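# Fit the matching loose corner brace onto the pencil marks

## Task

Pick the loose corner brace in the tray that matches the one already fitted, and place it on the pencil marks in the same orientation as the fitted brace: one leg lying flat on the tray floor, the other lying flat against the marked board. Release it so that it stays there with no help from the robot, then move the grippers away.

## Robot and tools

ROBOT. Two arms, left_arm and right_arm, each with 7 joints and a parallel gripper. The names are just labels, not sides of a camera image. Positions in results use one shared world frame: the origin sits on the table top midway between the arms, +z is up, +x points out over the table, and left_arm sits toward +y. Hand positions are in metres and orientations are quaternions in w,x,y,z order. Reported hand positions can be a bit off, more so when the arm is stretched far out.

GRIPPER GEOMETRY. The fingers point along the gripper's own +z axis and close along its y axis. The reported end_effector_position is the spot between the pads when they are shut. Closed fingertips extend about 19 mm past it; fully open ones extend about 6 mm. Closing pushes the tips roughly 13 mm further out, so keep that margin above any surface.

execute_actions. Its argument "actions" holds at most one item, or is empty.
- Empty list: nothing is commanded and the current state comes back.
- Motion: {"rows": [...], "steps": n} with n from 1 to 15 (15 if omitted). Each step lasts 1/30 s and uses one row; if rows run out, the last row repeats.
- Wait: {"steps": n} alone, n up to 300. Nothing new is sent; it returns once n steps have passed since the previous result, and the time you spend composing a reply is counted in that.
- Optional "pictures": true or false decides whether camera images are included.

ROW LAYOUT. Every row is a single flat list of exactly 18 numbers covering both arms, even if only one arm should move: left_arm's 7 joint targets, its gripper position, its gripper speed, then the same 9 for right_arm. Joint numbers are absolute target angles in radians (not offsets), in the same column order as the Joint positions line: waist, shoulder, upper arm roll, elbow, forearm roll, wrist pitch, wrist roll. Nominal ranges: waist, upper arm roll, forearm roll and wrist roll -69.115 to 69.115; shoulder -2.250 to 2.250; elbow -2.580 to 2.580; wrist pitch -2.100 to 2.100. True ends may differ by up to 0.013 rad. A call is rejected (nothing sent) if a target exceeds a range end by over 0.013 rad and is further out than the joint's current angle. Targets past the real end are clipped to it, and the result may then report "joint sent to its limit", possibly about an earlier action still running.

GRIPPER NUMBERS. Both lie in [-1, 1] and are absolute settings. Position: +1 fully open (85 mm gap), 0 about 41 mm, about -0.8 pads touching, -1 close until blocked. Speed: about 20 mm/s at -1, 85 at 0, 150 at +1. A full close squeezes at roughly 190 to 235 N per pad. To hold firmly, send -1 and keep sending it. For a gentler hold, open first, then command a position a little narrower than the part. To release, command a gap wider than the part. To leave a gripper alone, repeat its previous two numbers; a 0 is a real command. The fingers may re-close by themselves toward the commanded value if the object shifts, slips or is lost.

MOTION LIMITS. Joints are speed- and acceleration-limited and move in sync. Each step, the target sent is kept within 0.304 rad of the measured angle (waist, shoulder, upper arm roll, elbow) or 0.266 rad (the three wrist joints), and targets are scaled back if they would move the hand more than 70 mm from where it is. Large moves therefore need several calls, and an arm may not have arrived when a result returns. Between calls the arms keep heading to the last row sent, until everything has nearly stopped or a step is HELD. The simulation runs on while you think.

RESULT LINES. The state line lists left_arm and right_arm hand pose. Joint positions and Joint velocities give one block per arm (rad, rad/s). position_measured_pct is about 50 minus 50 times the gripper's actual position: 0 is fully open; stopping below about 90 before reaching the command means something is held or blocking; about 90 or slightly above means the pads met on nothing or on something very thin. "joint command not followed" means a clearance check altered or blocked joint targets on some steps. HELD marks steps where your row was partly or fully not sent. MOTOR HOT appears from 60 °C; at 75 °C an OVER-TEMPERATURE FAULT lets that arm sag until it cools, so do not hold loads longer than needed. If contact torque reaches a joint's load limit (49.1 N m for the first four joints, 30.9 N m for the wrist joints, held weight included), that arm halts for 10 s and drops the rest of the call.

zoom_image. Arguments: "camera" (cam_head_left, cam_head_right, cam_high, cam_low, cam_left_wrist, cam_right_wrist) and "region" [x0, y0, x1, y1] in pixels of that camera's latest 504x504 image, origin top-left, no larger than 504 by 504. It returns an enlarged view.

CAMERAS. Per-camera calibration (K, distortion, T_world_to_cam mapping world to camera, OpenCV conventions) is supplied; fixed cameras may be off by a couple of degrees and several millimetres, and wrist camera poses follow from reported joint angles.

finished_scene. Argument "scene": the current scene number. It ends that scene irreversibly, reports whether the goal was met, and gives the next task. Replying without any tool call ends everything.

AVOID. Dropping the brace, slamming or shoving it hard, arms touching or pressing each other, knocking anything off the table, and finishing while the gripper still supports the part. Occasional brief disturbances may tug a held part or nudge loose items, so check placement before releasing and withdrawing.

Each tool is called after "Request:" as name(argument=value, ...) on one line, values as JSON.

## Session

Request:
execute_actions(actions=[])

Scene clock: 0.00 s of 4600.00 s.
left_arm: end_effector_position=(+0.4096, +0.5689, +0.1705) position_measured_pct=0.0 end_effector_quat_wxyz=(+0.020, +0.706, +0.708, +0.012) | right_arm: end_effector_position=(-0.0226, -0.6666, +0.2313) position_measured_pct=0.0 end_effector_quat_wxyz=(+0.174, -0.324, +0.929, +0.030)
Joint positions: left_arm=[-0.798  0.548  0.486  1.65  -0.265  0.974 -0.212] | right_arm=[ 2.092  0.442 -0.575  1.665 -0.068  1.292  3.888]
Joint velocities: left_arm=[ 0.  0. -0. -0. -0. -0.  0.] | right_arm=[-0.    -0.001  0.     0.     0.     0.    -0.   ]

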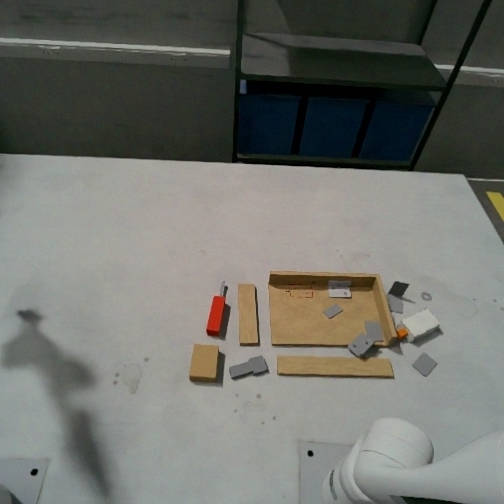

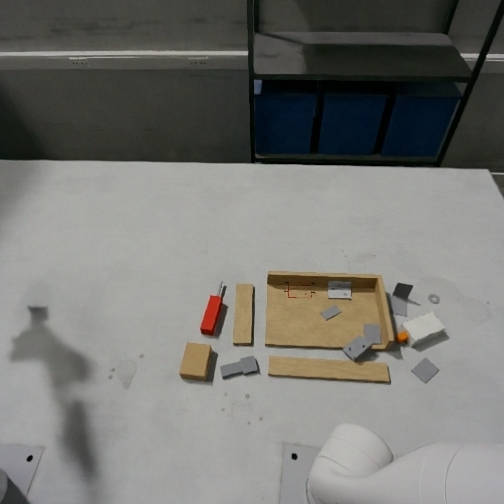

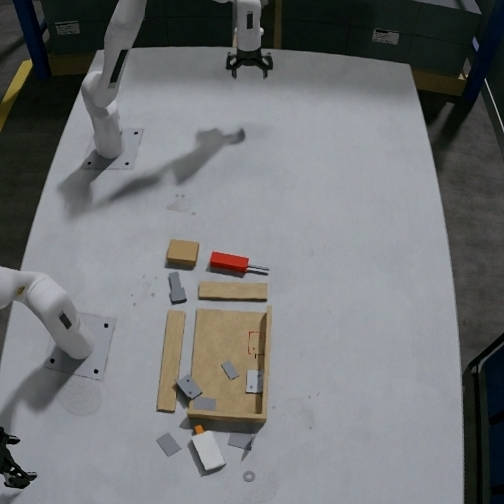

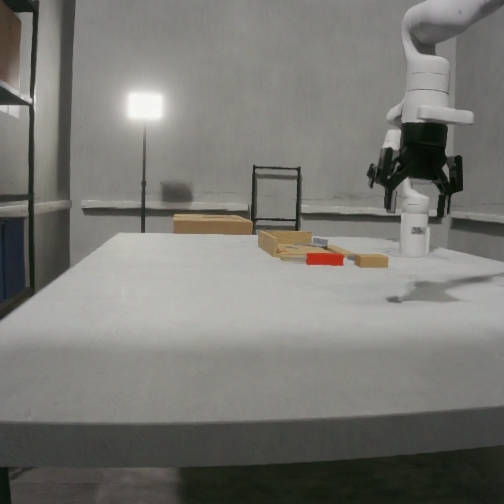

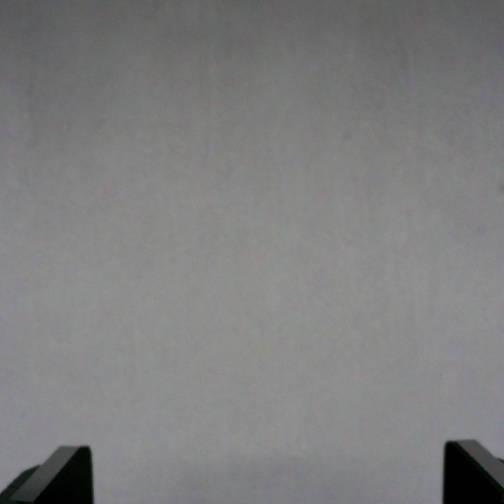

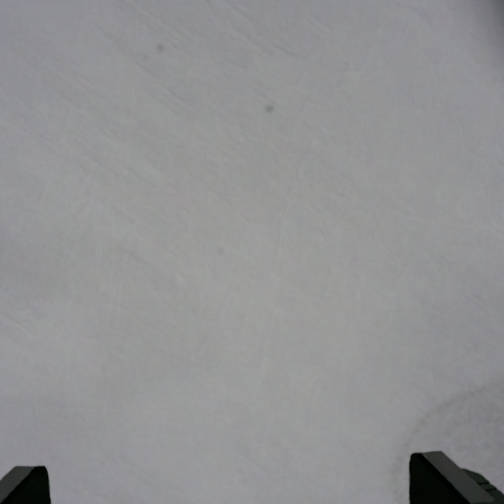

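Request:
zoom_image(camera="cam_head_left", region=[255, 260, 445, 385])

Request:
zoom_image(camera="cam_high", region=[145, 295, 295, 485])

Request:
zoom_image(camera="cam_low", region=[240, 215, 400, 275])

Region (255, 260, 445, 385) of cam_head_left's 504x504 image, scaled by 2.653, with more detail than that image has; it fills the top 332 rows of this view, and the rest is white.

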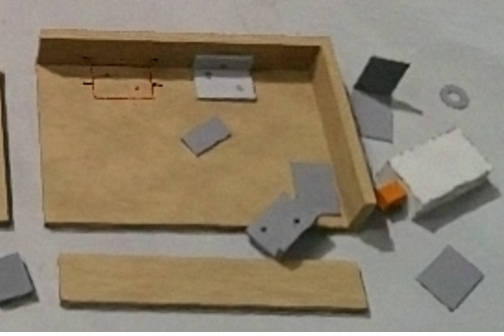

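Region (145, 295, 295, 485) of cam_high's 504x504 image, scaled by 2.653, with more detail than that image has; it fills the left 398 columns of this view, and the rest is white.

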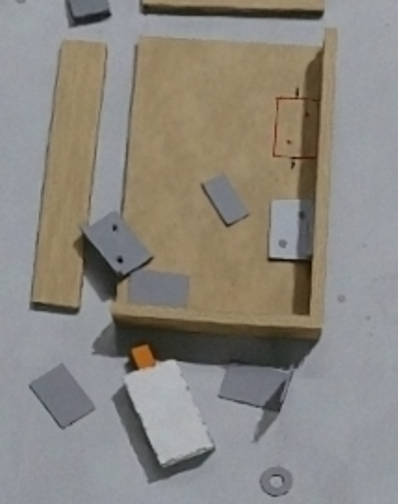

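Region (240, 215, 400, 275) of cam_low's 504x504 image, scaled by 3.150, with more detail than that image has; it fills the top 189 rows of this view, and the rest is white.

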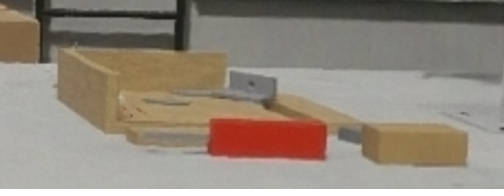

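Request:
zoom_image(camera="cam_head_left", region=[335, 310, 400, 365])

Request:
zoom_image(camera="cam_head_right", region=[330, 312, 395, 367])

Request:
zoom_image(camera="cam_high", region=[165, 360, 235, 420])

Request:
zoom_image(camera="cam_low", region=[280, 225, 350, 260])

Region (335, 310, 400, 365) of cam_head_left's 504x504 image, scaled by 7.754, with more detail than that image has; it fills the top 426 rows of this view, and the rest is white.

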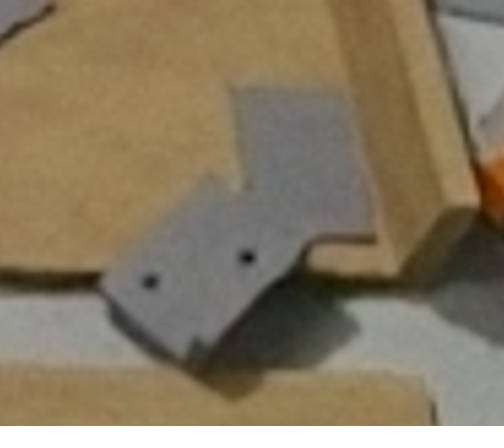

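Region (330, 312, 395, 367) of cam_head_right's 504x504 image, scaled by 7.754, with more detail than that image has; it fills the top 426 rows of this view, and the rest is white.

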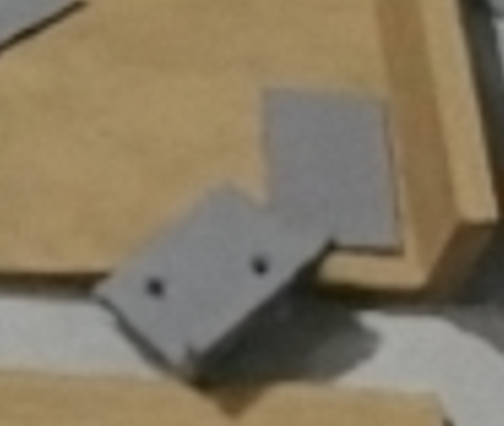

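Region (165, 360, 235, 420) of cam_high's 504x504 image, scaled by 7.200, with more detail than that image has; it fills the top 432 rows of this view, and the rest is white.

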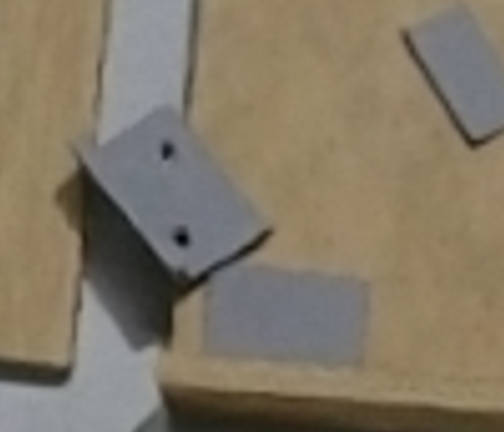

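Region (280, 225, 350, 260) of cam_low's 504x504 image, scaled by 7.200, with more detail than that image has.

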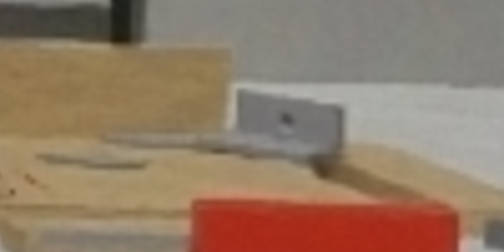

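Request:
execute_actions(actions=[{"rows": [[-0.798,0.548,0.486,1.65,-0.265,0.974,-0.212,1,0, 0.108,0.20,0.0,2.005,0.0,0.938,4.03,1,0]], "steps": 15}], pictures=false)

Request:
execute_actions(actions=[{"steps": 60}])

Scene clock: 120.50 s of 4600.00 s.
left_arm: end_effector_position=(+0.4098, +0.5688, +0.1705) position_measured_pct=0.0 end_effector_quat_wxyz=(+0.020, +0.706, +0.708, +0.012) | right_arm: end_effector_position=(-0.0290, -0.6331, +0.1999) position_measured_pct=0.0 end_effector_quat_wxyz=(+0.023, -0.419, +0.908, +0.008)
Joint positions: left_arm=[-0.798  0.548  0.486  1.65  -0.265  0.974 -0.212] | right_arm=[ 1.631  0.226 -0.137  1.971 -0.005  0.981  4.017]
Joint velocities: left_arm=[-0.    -0.    -0.     0.001 -0.     0.    -0.   ] | right_arm=[-1.274 -0.185  0.999  0.28   0.056 -0.351  0.106]
Steps of this call (steps 1 to 90: nothing new was sent; then 117.00 s passed at rest; steps 91 to 105: all 15 steps of this action). Readings (joint positions | what the end effector reports):
91: left_arm=[-0.798 0.548 0.486 1.650 -0.265 0.974 -0.212] | right_arm=[2.091 0.441 -0.574 1.666 -0.067 1.291 3.888] | left_arm position_measured_pct=0.0 | right_arm position_measured_pct=0.0
92: left_arm=[-0.798 0.548 0.486 1.650 -0.265 0.974 -0.212] | right_arm=[2.084 0.436 -0.570 1.671 -0.066 1.287 3.890] | left_arm position_measured_pct=0.0 | right_arm position_measured_pct=0.0
94: left_arm=[-0.798 0.548 0.486 1.650 -0.265 0.974 -0.212] | right_arm=[2.055 0.413 -0.545 1.696 -0.061 1.265 3.902] | left_arm position_measured_pct=0.0 | right_arm position_measured_pct=0.0
98: left_arm=[-0.798 0.548 0.486 1.650 -0.265 0.974 -0.212] | right_arm=[1.930 0.321 -0.428 1.813 -0.036 1.161 3.955] | left_arm position_measured_pct=0.0 | right_arm position_measured_pct=0.0
105: the state above

Scene clock: 122.50 s of 4600.00 s.
left_arm: end_effector_position=(+0.4098, +0.5688, +0.1705) position_measured_pct=0.0 end_effector_quat_wxyz=(+0.020, +0.706, +0.708, +0.012) | right_arm: end_effector_position=(+0.3202, -0.3851, +0.1996) position_measured_pct=0.0 end_effector_quat_wxyz=(+0.000, +0.906, -0.423, -0.001)
Joint positions: left_arm=[-0.798  0.548  0.486  1.65  -0.265  0.974 -0.212] | right_arm=[ 0.108  0.2   -0.     2.005 -0.     0.938  4.03 ]
Joint velocities: left_arm=[-0.001 -0.001 -0.    -0.     0.    -0.     0.   ] | right_arm=[-0.002  0.002 -0.001 -0.    -0.     0.     0.   ]
Steps of this call (steps 1 to 60: the robot went on to your last target). Readings (joint positions | what the end effector reports):
1: left_arm=[-0.798 0.548 0.486 1.650 -0.265 0.974 -0.212] | right_arm=[1.588 0.221 -0.106 1.979 -0.004 0.971 4.020] | left_arm position_measured_pct=0.0 | right_arm position_measured_pct=0.0
2: left_arm=[-0.798 0.548 0.486 1.650 -0.265 0.974 -0.212] | right_arm=[1.545 0.216 -0.081 1.985 -0.003 0.963 4.023] | left_arm position_measured_pct=0.0 | right_arm position_measured_pct=0.0
4: left_arm=[-0.798 0.548 0.486 1.650 -0.265 0.974 -0.212] | right_arm=[1.461 0.210 -0.047 1.994 -0.001 0.952 4.026] | left_arm position_measured_pct=0.0 | right_arm position_measured_pct=0.0
8: left_arm=[-0.798 0.548 0.486 1.650 -0.265 0.974 -0.212] | right_arm=[1.308 0.204 -0.016 2.001 -0.000 0.943 4.029] | left_arm position_measured_pct=0.0 | right_arm position_measured_pct=0.0
60: the state above
camera_calibration (this result's frames):
cam_left_wrist: T_world_to_cam=[[0.997891, -0.0201844, 0.0617016, -0.407952], [-0.022571, -0.999014, 0.0382312, 0.622822], [0.0608691, -0.0395432, -0.997362, 0.315574], [0, 0, 0, 1]] pos_world=[0.401941, 0.626452, 0.316101]
cam_right_wrist: T_world_to_cam=[[-0.772363, -0.634391, 0.0316823, -0.0112168], [-0.634927, 0.772504, -0.0102665, 0.564885], [-0.0179617, -0.0280454, -0.999445, 0.338727], [0, 0, 0, 1]] pos_world=[0.356082, -0.433992, 0.344694]

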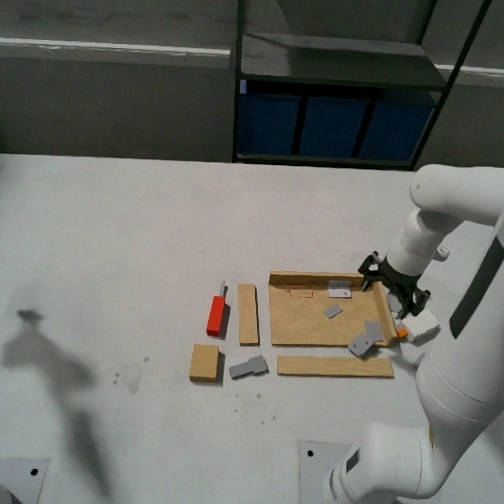

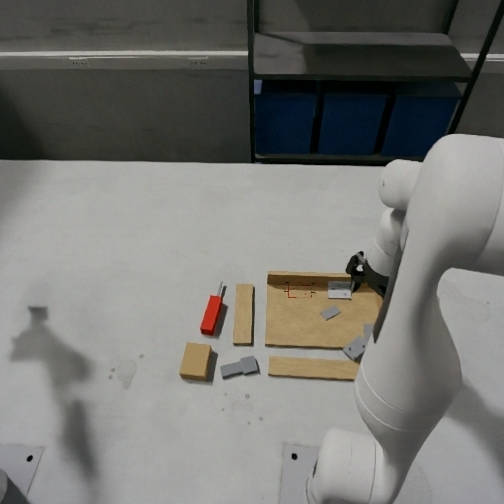

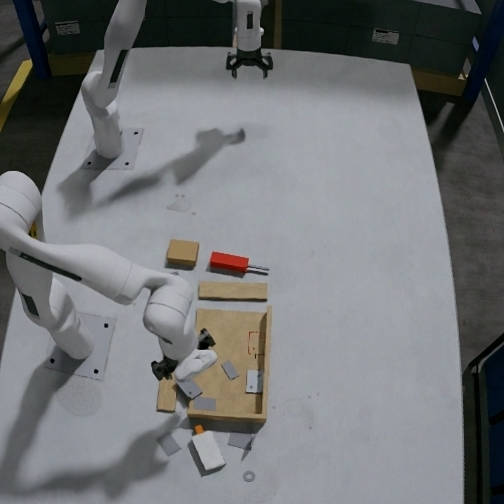

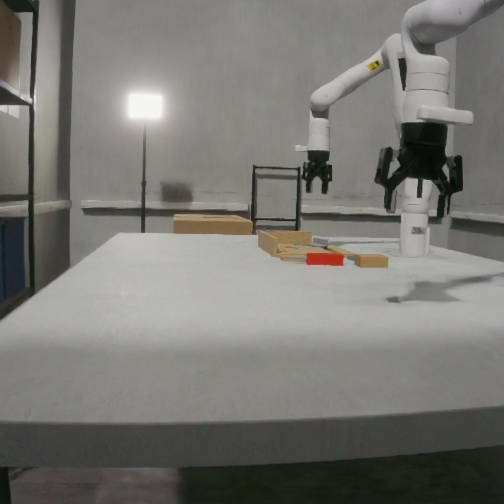

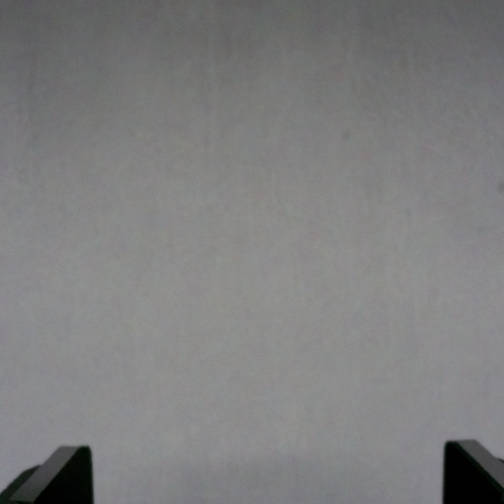

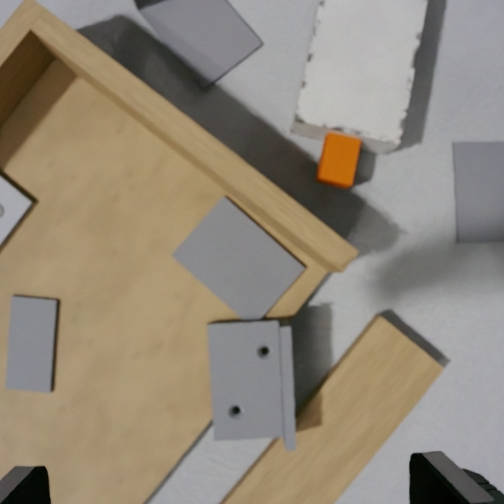

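Request:
zoom_image(camera="cam_right_wrist", region=[180, 300, 340, 460])

Region (180, 300, 340, 460) of cam_right_wrist's 504x504 image, scaled by 3.150.

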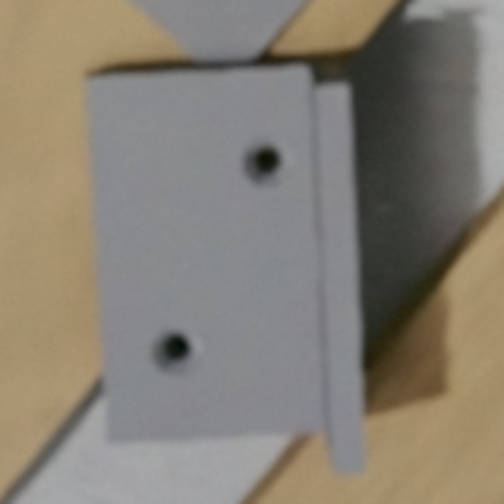

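Request:
zoom_image(camera="cam_right_wrist", region=[0, 430, 504, 504])

Region (0, 430, 504, 504) of cam_right_wrist's 504x504 image, scaled by 1.000; it fills the top 74 rows of this view, and the rest is white.

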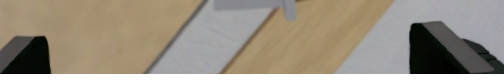

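Request:
execute_actions(actions=[{"rows": [[-0.798,0.548,0.486,1.65,-0.265,0.974,-0.212,1,0, 0.168,0.394,0.0,2.2206,0.0,0.527,4.107,-0.2,0]], "steps": 15}], pictures=false)

Request:
execute_actions(actions=[{"steps": 30}])

Scene clock: 214.57 s of 4600.00 s.
left_arm: end_effector_position=(+0.4098, +0.5688, +0.1705) position_measured_pct=0.0 end_effector_quat_wxyz=(+0.020, +0.706, +0.708, +0.012) | right_arm: end_effector_position=(+0.2986, -0.3998, +0.0927) position_measured_pct=36.5 end_effector_quat_wxyz=(+0.000, +0.910, -0.414, +0.000)
Joint positions: left_arm=[-0.798  0.548  0.486  1.65  -0.265  0.974 -0.212] | right_arm=[0.166 0.388 0.    2.217 0.    0.536 4.106]
Joint velocities: left_arm=[ 0.001  0.    -0.     0.     0.    -0.     0.   ] | right_arm=[ 0.02   0.06   0.001  0.079 -0.001 -0.262  0.03 ]
Steps of this call (steps 1 to 15: the robot went on to your last target; steps 16 to 90: nothing new was sent; then 88.57 s passed at rest; steps 91 to 105: all 15 steps of this action). Readings (joint positions | what the end effector reports):
91: left_arm=[-0.798 0.548 0.486 1.650 -0.265 0.974 -0.212] | right_arm=[0.108 0.201 -0.000 2.006 -0.000 0.937 4.030] | left_arm position_measured_pct=0.0 | right_arm position_measured_pct=0.0
92: left_arm=[-0.798 0.548 0.486 1.650 -0.265 0.974 -0.212] | right_arm=[0.110 0.206 -0.000 2.010 -0.000 0.932 4.032] | left_arm position_measured_pct=0.0 | right_arm position_measured_pct=0.4
94: left_arm=[-0.798 0.548 0.486 1.650 -0.265 0.974 -0.212] | right_arm=[0.118 0.231 -0.001 2.035 -0.000 0.900 4.041] | left_arm position_measured_pct=0.0 | right_arm position_measured_pct=4.4
98: left_arm=[-0.798 0.548 0.486 1.650 -0.265 0.974 -0.212] | right_arm=[0.143 0.314 0.000 2.129 0.000 0.762 4.074] | left_arm position_measured_pct=0.0 | right_arm position_measured_pct=15.9
105: the state above

Scene clock: 215.57 s of 4600.00 s.
left_arm: end_effector_position=(+0.4098, +0.5688, +0.1705) position_measured_pct=0.0 end_effector_quat_wxyz=(+0.020, +0.706, +0.708, +0.012) | right_arm: end_effector_position=(+0.2981, -0.4003, +0.0903) position_measured_pct=59.9 end_effector_quat_wxyz=(+0.000, +0.910, -0.415, -0.000)
Joint positions: left_arm=[-0.798  0.548  0.486  1.65  -0.265  0.974 -0.212] | right_arm=[ 0.168  0.394  0.     2.221 -0.     0.527  4.107]
Joint velocities: left_arm=[-0.002 -0.001  0.001  0.001 -0.    -0.     0.   ] | right_arm=[-0.     0.001 -0.001  0.    -0.    -0.     0.   ]
Steps of this call (steps 1 to 15: the robot went on to your last target; steps 16 to 30: nothing new was sent). Readings (joint positions | what the end effector reports):
1: left_arm=[-0.798 0.548 0.486 1.650 -0.265 0.974 -0.212] | right_arm=[0.166 0.389 0.000 2.219 0.000 0.530 4.107] | left_arm position_measured_pct=0.0 | right_arm position_measured_pct=39.7
2: left_arm=[-0.798 0.548 0.486 1.650 -0.265 0.974 -0.212] | right_arm=[0.167 0.390 0.000 2.220 0.000 0.529 4.107] | left_arm position_measured_pct=0.0 | right_arm position_measured_pct=42.9
4: left_arm=[-0.798 0.548 0.486 1.650 -0.265 0.974 -0.212] | right_arm=[0.167 0.392 0.000 2.220 0.000 0.527 4.107] | left_arm position_measured_pct=0.0 | right_arm position_measured_pct=48.8
8: left_arm=[-0.798 0.548 0.486 1.650 -0.265 0.974 -0.212] | right_arm=[0.168 0.393 0.000 2.221 0.000 0.527 4.107] | left_arm position_measured_pct=0.0 | right_arm position_measured_pct=58.7
30: the state above
All arms were judged still, so your last target was given up. Only a new action makes them travel on or press farther. Fingers that are still opening or closing keep moving.
camera_calibration (this result's frames):
cam_left_wrist: T_world_to_cam=[[0.997891, -0.0201847, 0.0617016, -0.407952], [-0.0225714, -0.999014, 0.0382312, 0.622822], [0.0608691, -0.0395432, -0.997362, 0.315574], [0, 0, 0, 1]] pos_world=[0.401941, 0.626452, 0.316101]
cam_right_wrist: T_world_to_cam=[[-0.761363, -0.647594, 0.0307895, -0.0429012], [-0.648126, 0.761448, -0.0113519, 0.56105], [-0.0160932, -0.0285984, -0.999461, 0.227901], [0, 0, 0, 1]] pos_world=[0.334636, -0.448476, 0.235468]

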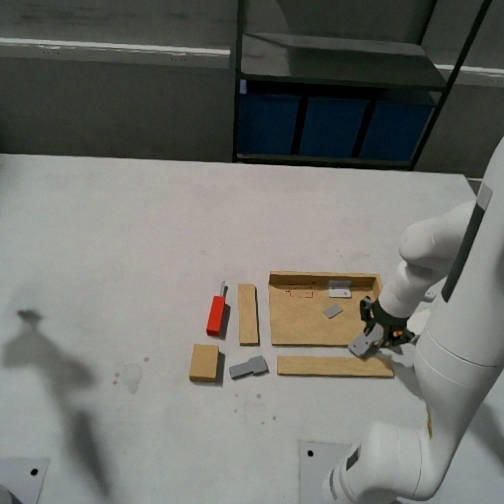

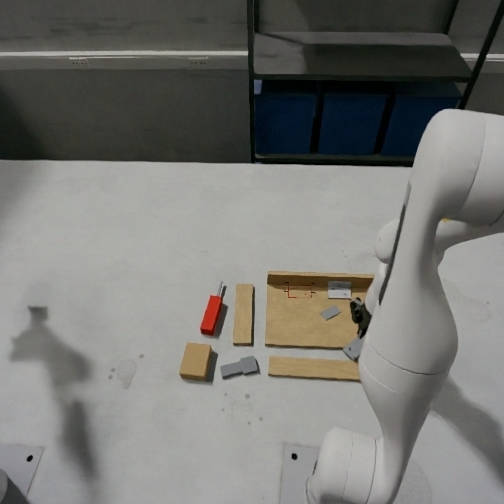

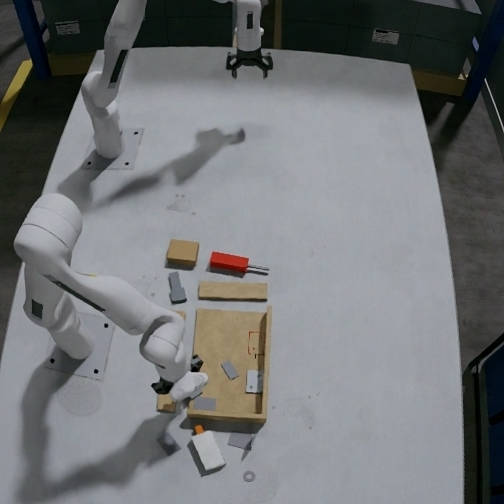

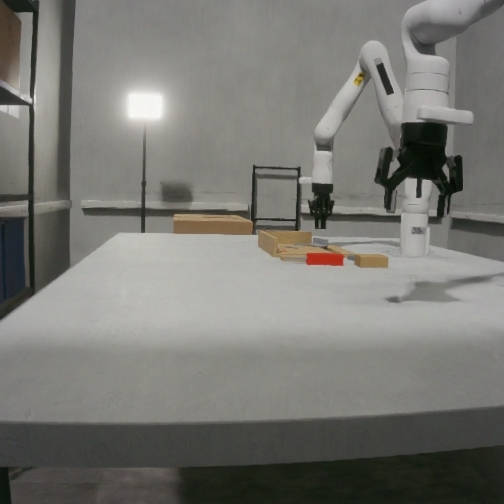

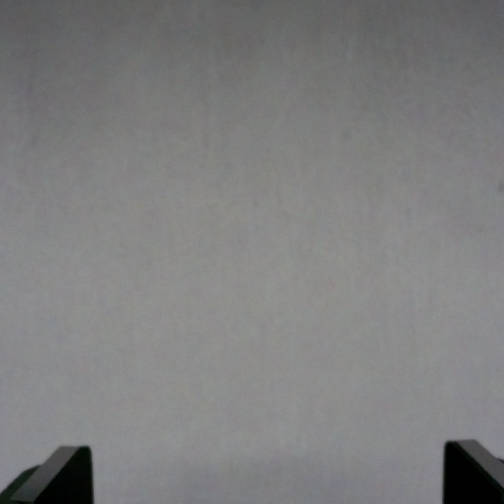

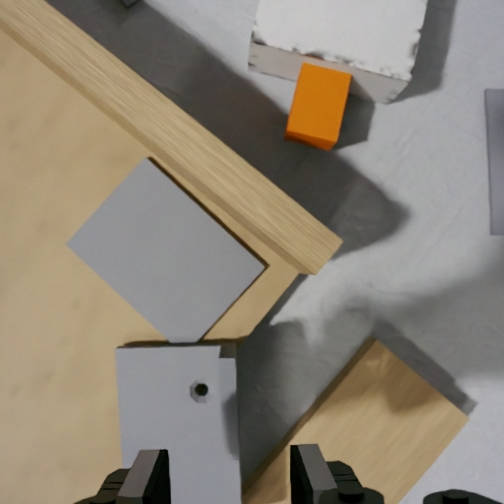

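Request:
zoom_image(camera="cam_right_wrist", region=[100, 330, 340, 504])

Request:
zoom_image(camera="cam_low", region=[270, 180, 370, 260])

Region (100, 330, 340, 504) of cam_right_wrist's 504x504 image, scaled by 2.100; it fills the top 365 rows of this view, and the rest is white.

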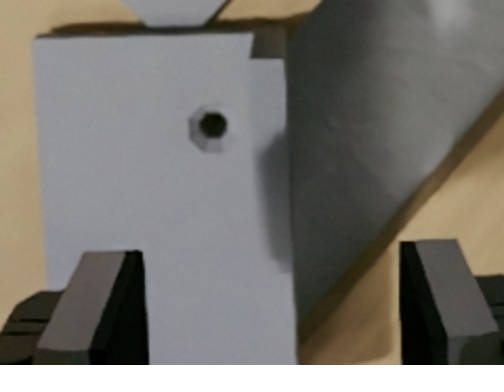

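Region (270, 180, 370, 260) of cam_low's 504x504 image, scaled by 5.040, with more detail than that image has; it fills the top 403 rows of this view, and the rest is white.

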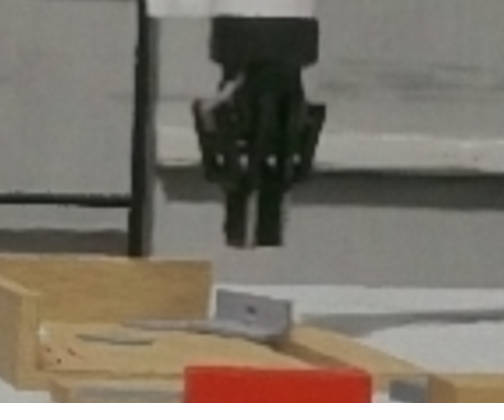

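Request:
execute_actions(actions=[{"rows": [[-0.798,0.548,0.486,1.65,-0.265,0.974,-0.212,1,0, 0.168,0.5269,0.0,2.2637,0.0,0.351,4.107,-0.2,0]], "steps": 15}], pictures=false)

Request:
execute_actions(actions=[{"steps": 15}])

Request:
zoom_image(camera="cam_low", region=[280, 200, 360, 260])

Scene clock: 276.53 s of 4600.00 s.
left_arm: end_effector_position=(+0.4098, +0.5688, +0.1705) position_measured_pct=0.0 end_effector_quat_wxyz=(+0.020, +0.706, +0.708, +0.012) | right_arm: end_effector_position=(+0.2987, -0.4004, +0.0427) position_measured_pct=59.9 end_effector_quat_wxyz=(-0.000, +0.910, -0.415, +0.001)
Joint positions: left_arm=[-0.798  0.548  0.486  1.65  -0.265  0.974 -0.212] | right_arm=[ 0.168  0.525 -0.     2.264  0.     0.351  4.107]
Joint velocities: left_arm=[ 0. -0. -0.  0. -0.  0. -0.] | right_arm=[ 0.001  0.019 -0.     0.003  0.    -0.002 -0.   ]
Steps of this call (steps 1 to 90: nothing new was sent; then 57.47 s passed at rest; steps 91 to 105: all 15 steps of this action). Readings (joint positions | what the end effector reports):
91: left_arm=[-0.798 0.548 0.486 1.650 -0.265 0.974 -0.212] | right_arm=[0.168 0.395 0.000 2.221 -0.000 0.526 4.107] | left_arm position_measured_pct=0.0 | right_arm position_measured_pct=59.9
92: left_arm=[-0.798 0.548 0.486 1.650 -0.265 0.974 -0.212] | right_arm=[0.168 0.401 0.000 2.222 0.000 0.520 4.107] | left_arm position_measured_pct=0.0 | right_arm position_measured_pct=59.9
94: left_arm=[-0.798 0.548 0.486 1.650 -0.265 0.974 -0.212] | right_arm=[0.168 0.430 0.000 2.230 0.000 0.487 4.107] | left_arm position_measured_pct=0.0 | right_arm position_measured_pct=59.9
98: left_arm=[-0.798 0.548 0.486 1.650 -0.265 0.974 -0.212] | right_arm=[0.168 0.506 -0.000 2.257 -0.000 0.379 4.107] | left_arm position_measured_pct=0.0 | right_arm position_measured_pct=59.9
105: the state above

Scene clock: 277.03 s of 4600.00 s.
left_arm: end_effector_position=(+0.4098, +0.5688, +0.1705) position_measured_pct=0.0 end_effector_quat_wxyz=(+0.020, +0.706, +0.708, +0.012) | right_arm: end_effector_position=(+0.2982, -0.4003, +0.0420) position_measured_pct=59.9 end_effector_quat_wxyz=(-0.000, +0.910, -0.415, +0.000)
Joint positions: left_arm=[-0.798  0.548  0.486  1.65  -0.265  0.974 -0.212] | right_arm=[0.168 0.527 0.    2.264 0.    0.351 4.107]
Joint velocities: left_arm=[ 0.002  0.    -0.    -0.001 -0.    -0.    -0.   ] | right_arm=[-0.001 -0.     0.    -0.001  0.001 -0.    -0.   ]
Steps of this call (steps 1 to 15: the robot went on to your last target). Readings (joint positions | what the end effector reports):
1: left_arm=[-0.798 0.548 0.486 1.650 -0.265 0.974 -0.212] | right_arm=[0.168 0.525 -0.000 2.264 0.000 0.351 4.107] | left_arm position_measured_pct=0.0 | right_arm position_measured_pct=59.9
2: left_arm=[-0.798 0.548 0.486 1.650 -0.265 0.974 -0.212] | right_arm=[0.168 0.526 -0.000 2.264 -0.000 0.351 4.107] | left_arm position_measured_pct=0.0 | right_arm position_measured_pct=59.9
4: left_arm=[-0.798 0.548 0.486 1.650 -0.265 0.974 -0.212] | right_arm=[0.168 0.526 -0.000 2.264 0.000 0.351 4.107] | left_arm position_measured_pct=0.0 | right_arm position_measured_pct=59.9
8: left_arm=[-0.798 0.548 0.486 1.650 -0.265 0.974 -0.212] | right_arm=[0.168 0.527 -0.000 2.264 0.000 0.351 4.107] | left_arm position_measured_pct=0.0 | right_arm position_measured_pct=59.9
15: the state above
All arms were judged still, so your last target was given up. Only a new action makes them travel on or press farther. Fingers that are still opening or closing keep moving.
camera_calibration (this result's frames):
cam_left_wrist: T_world_to_cam=[[0.997891, -0.0201846, 0.0617017, -0.407952], [-0.0225712, -0.999014, 0.0382313, 0.622822], [0.0608692, -0.0395433, -0.997362, 0.315574], [0, 0, 0, 1]] pos_world=[0.401941, 0.626452, 0.316101]
cam_right_wrist: T_world_to_cam=[[-0.761363, -0.647595, 0.0307782, -0.0413865], [-0.648126, 0.761448, -0.0113678, 0.56054], [-0.0160743, -0.0286032, -0.999462, 0.179611], [0, 0, 0, 1]] pos_world=[0.334678, -0.448486, 0.18716]

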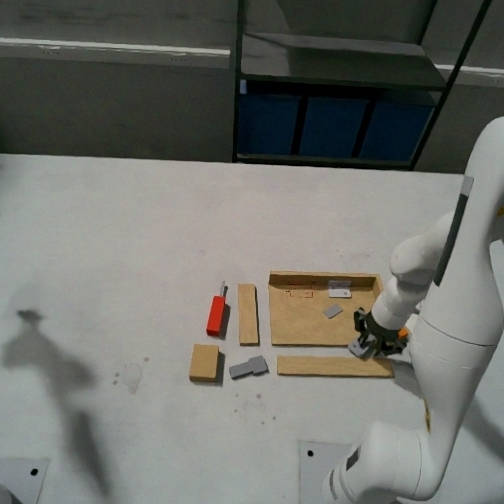

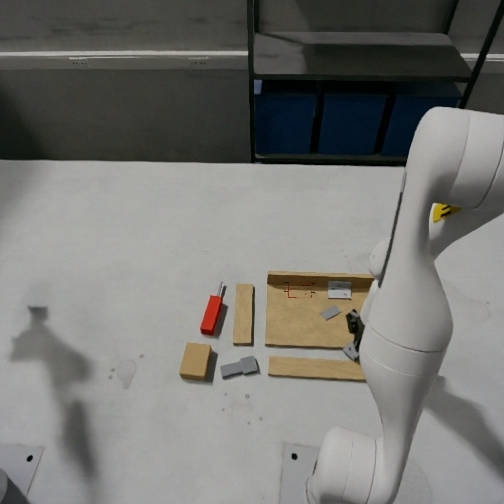

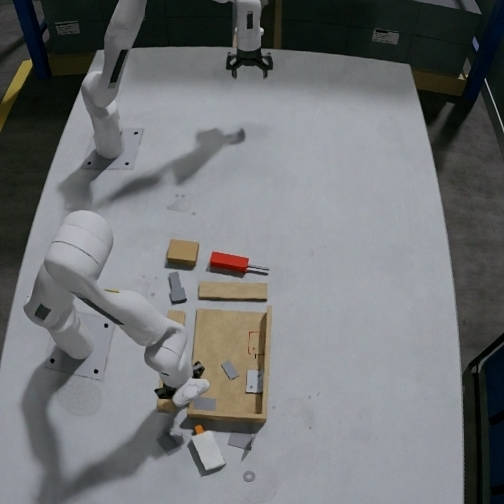

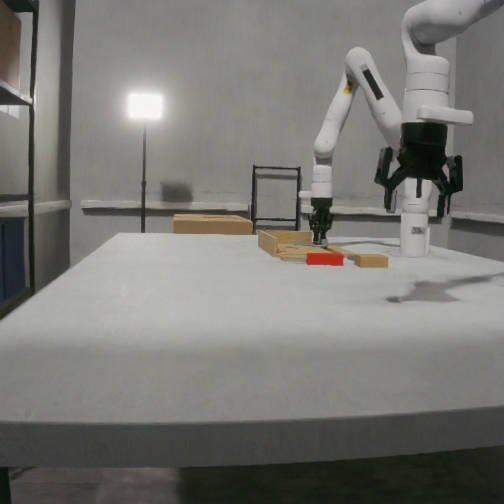

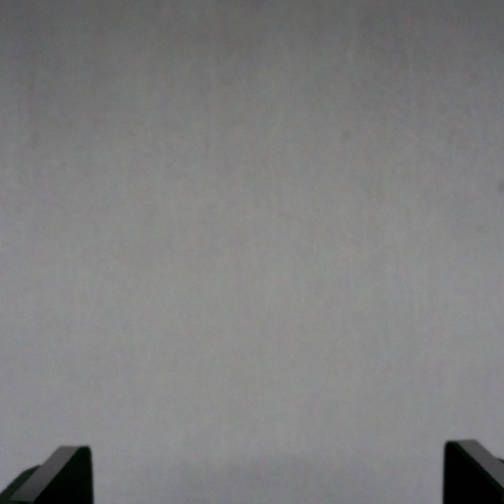

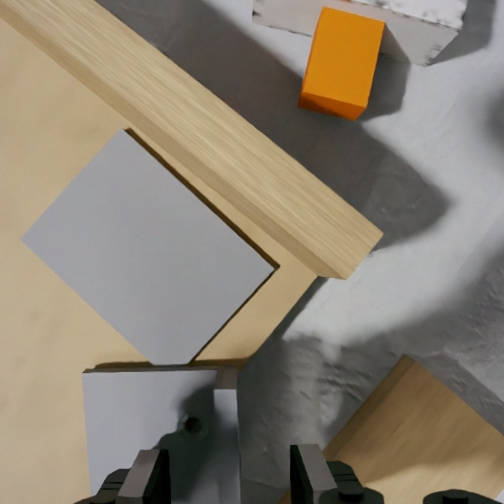

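Region (280, 200, 360, 260) of cam_low's 504x504 image, scaled by 6.300, with more detail than that image has; it fills the top 378 rows of this view, and the rest is white.

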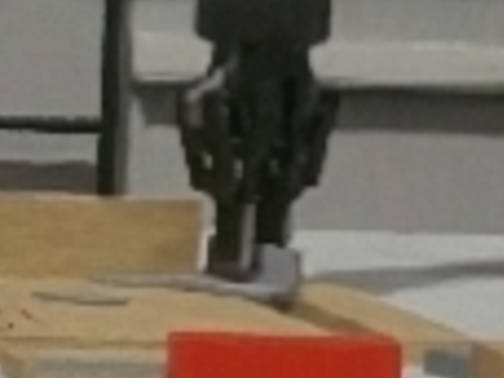

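Request:
zoom_image(camera="cam_right_wrist", region=[70, 350, 330, 504])

Region (70, 350, 330, 504) of cam_right_wrist's 504x504 image, scaled by 1.938; it fills the top 299 rows of this view, and the rest is white.

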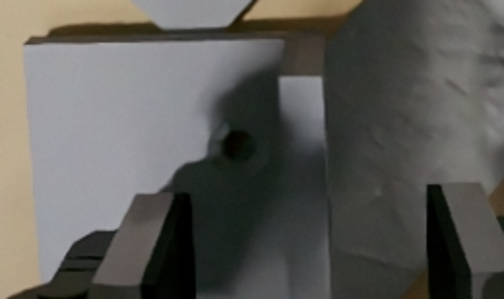

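Request:
execute_actions(actions=[{"rows": [[-0.798,0.548,0.486,1.65,-0.265,0.974,-0.212,1,0, 0.168,0.5269,0.0,2.2637,0.0,0.351,4.107,-1,-0.6]], "steps": 15}], pictures=false)

Request:
execute_actions(actions=[{"steps": 20}])

Request:
zoom_image(camera="cam_low", region=[280, 200, 360, 260])

Scene clock: 327.97 s of 4600.00 s.
left_arm: end_effector_position=(+0.4098, +0.5688, +0.1705) position_measured_pct=0.0 end_effector_quat_wxyz=(+0.020, +0.706, +0.708, +0.012) | right_arm: end_effector_position=(+0.2981, -0.4003, +0.0420) position_measured_pct=79.8 end_effector_quat_wxyz=(+0.000, +0.910, -0.415, -0.000)
Joint positions: left_arm=[-0.798  0.548  0.486  1.65  -0.265  0.974 -0.212] | right_arm=[0.168 0.527 0.    2.264 0.    0.351 4.107]
Joint velocities: left_arm=[ 0.     0.    -0.    -0.001 -0.     0.    -0.   ] | right_arm=[0.001 0.001 0.    0.001 0.    0.    0.   ]
Steps of this call (steps 1 to 90: nothing new was sent; then 47.43 s passed at rest; steps 91 to 105: all 15 steps of this action). Readings (joint positions | what the end effector reports):
91: left_arm=[-0.798 0.548 0.486 1.650 -0.265 0.974 -0.212] | right_arm=[0.168 0.527 0.000 2.264 -0.000 0.351 4.107] | left_arm position_measured_pct=0.0 | right_arm position_measured_pct=59.9
92: left_arm=[-0.798 0.548 0.486 1.650 -0.265 0.974 -0.212] | right_arm=[0.168 0.527 0.000 2.264 -0.000 0.351 4.107] | left_arm position_measured_pct=0.0 | right_arm position_measured_pct=60.3
94: left_arm=[-0.798 0.548 0.486 1.650 -0.265 0.974 -0.212] | right_arm=[0.168 0.527 -0.000 2.264 0.000 0.351 4.107] | left_arm position_measured_pct=0.0 | right_arm position_measured_pct=62.3
98: left_arm=[-0.798 0.548 0.486 1.650 -0.265 0.974 -0.212] | right_arm=[0.168 0.527 -0.000 2.264 -0.000 0.351 4.107] | left_arm position_measured_pct=0.0 | right_arm position_measured_pct=68.7
105: the state above

Scene clock: 328.63 s of 4600.00 s.
left_arm: end_effector_position=(+0.4098, +0.5688, +0.1705) position_measured_pct=0.0 end_effector_quat_wxyz=(+0.020, +0.706, +0.708, +0.012) | right_arm: end_effector_position=(+0.2981, -0.4003, +0.0421) position_measured_pct=88.5 end_effector_quat_wxyz=(-0.000, +0.910, -0.415, +0.000)
Joint positions: left_arm=[-0.798  0.548  0.486  1.65  -0.265  0.974 -0.212] | right_arm=[0.168 0.527 0.    2.264 0.    0.351 4.107]
Joint velocities: left_arm=[-0.  0. -0. -0.  0.  0. -0.] | right_arm=[ 0.001  0.     0.     0.    -0.    -0.     0.   ]
Steps of this call (steps 1 to 15: the robot went on to your last target; steps 16 to 20: nothing new was sent). Readings (joint positions | what the end effector reports):
1: left_arm=[-0.798 0.548 0.486 1.650 -0.265 0.974 -0.212] | right_arm=[0.168 0.527 0.000 2.264 0.000 0.351 4.107] | left_arm position_measured_pct=0.0 | right_arm position_measured_pct=81.3
2: left_arm=[-0.798 0.548 0.486 1.650 -0.265 0.974 -0.212] | right_arm=[0.168 0.527 0.000 2.264 0.000 0.351 4.107] | left_arm position_measured_pct=0.0 | right_arm position_measured_pct=82.9
4: left_arm=[-0.798 0.548 0.486 1.650 -0.265 0.974 -0.212] | right_arm=[0.168 0.527 0.000 2.264 0.000 0.351 4.107] | left_arm position_measured_pct=0.0 | right_arm position_measured_pct=85.7
8: left_arm=[-0.798 0.548 0.486 1.650 -0.265 0.974 -0.212] | right_arm=[0.168 0.527 0.000 2.264 0.000 0.351 4.107] | left_arm position_measured_pct=0.0 | right_arm position_measured_pct=88.1
20: the state above
All arms were judged still, so your last target was given up. Only a new action makes them travel on or press farther. Fingers that are still opening or closing keep moving.
camera_calibration (this result's frames):
cam_left_wrist: T_world_to_cam=[[0.997891, -0.0201846, 0.0617018, -0.407952], [-0.0225712, -0.999014, 0.0382311, 0.622822], [0.0608693, -0.0395431, -0.997362, 0.315574], [0, 0, 0, 1]] pos_world=[0.401941, 0.626452, 0.316102]
cam_right_wrist: T_world_to_cam=[[-0.761394, -0.647561, 0.0307301, -0.0413866], [-0.648093, 0.761475, -0.0114717, 0.560559], [-0.0159715, -0.0286505, -0.999462, 0.179675], [0, 0, 0, 1]] pos_world=[0.334653, -0.448504, 0.187281]

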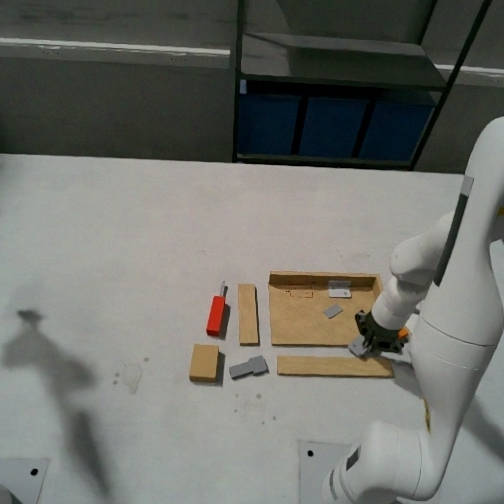

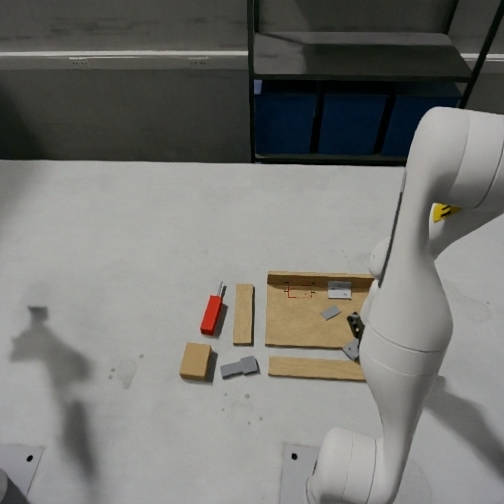

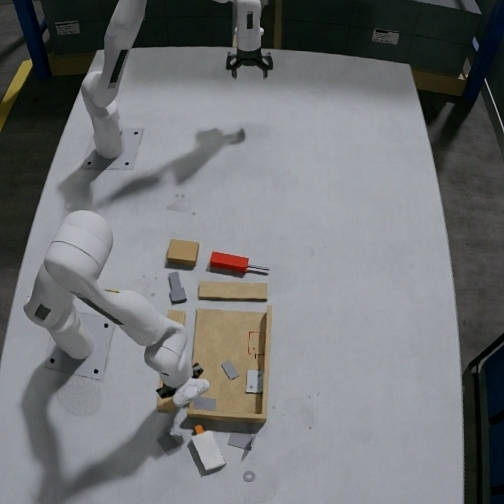

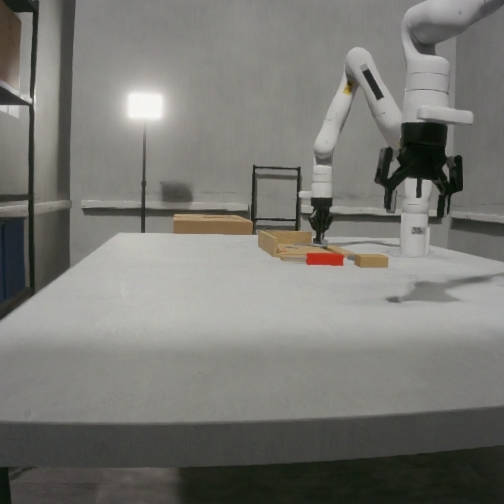

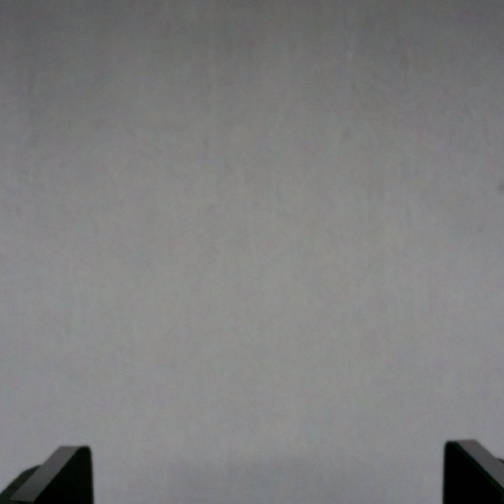

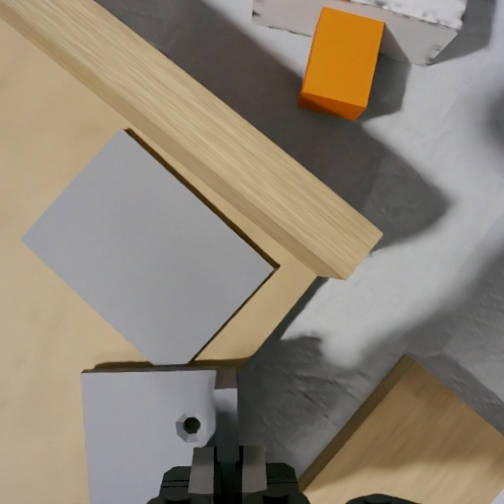

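Region (280, 200, 360, 260) of cam_low's 504x504 image, scaled by 6.300, with more detail than that image has; it fills the top 378 rows of this view, and the rest is white.

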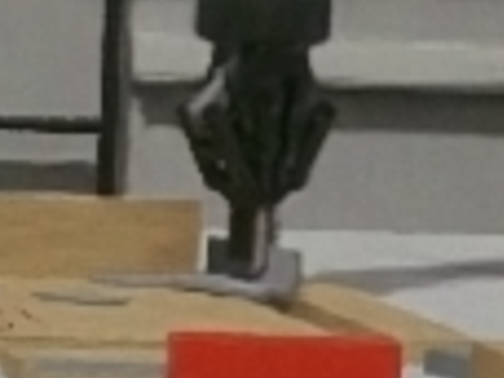

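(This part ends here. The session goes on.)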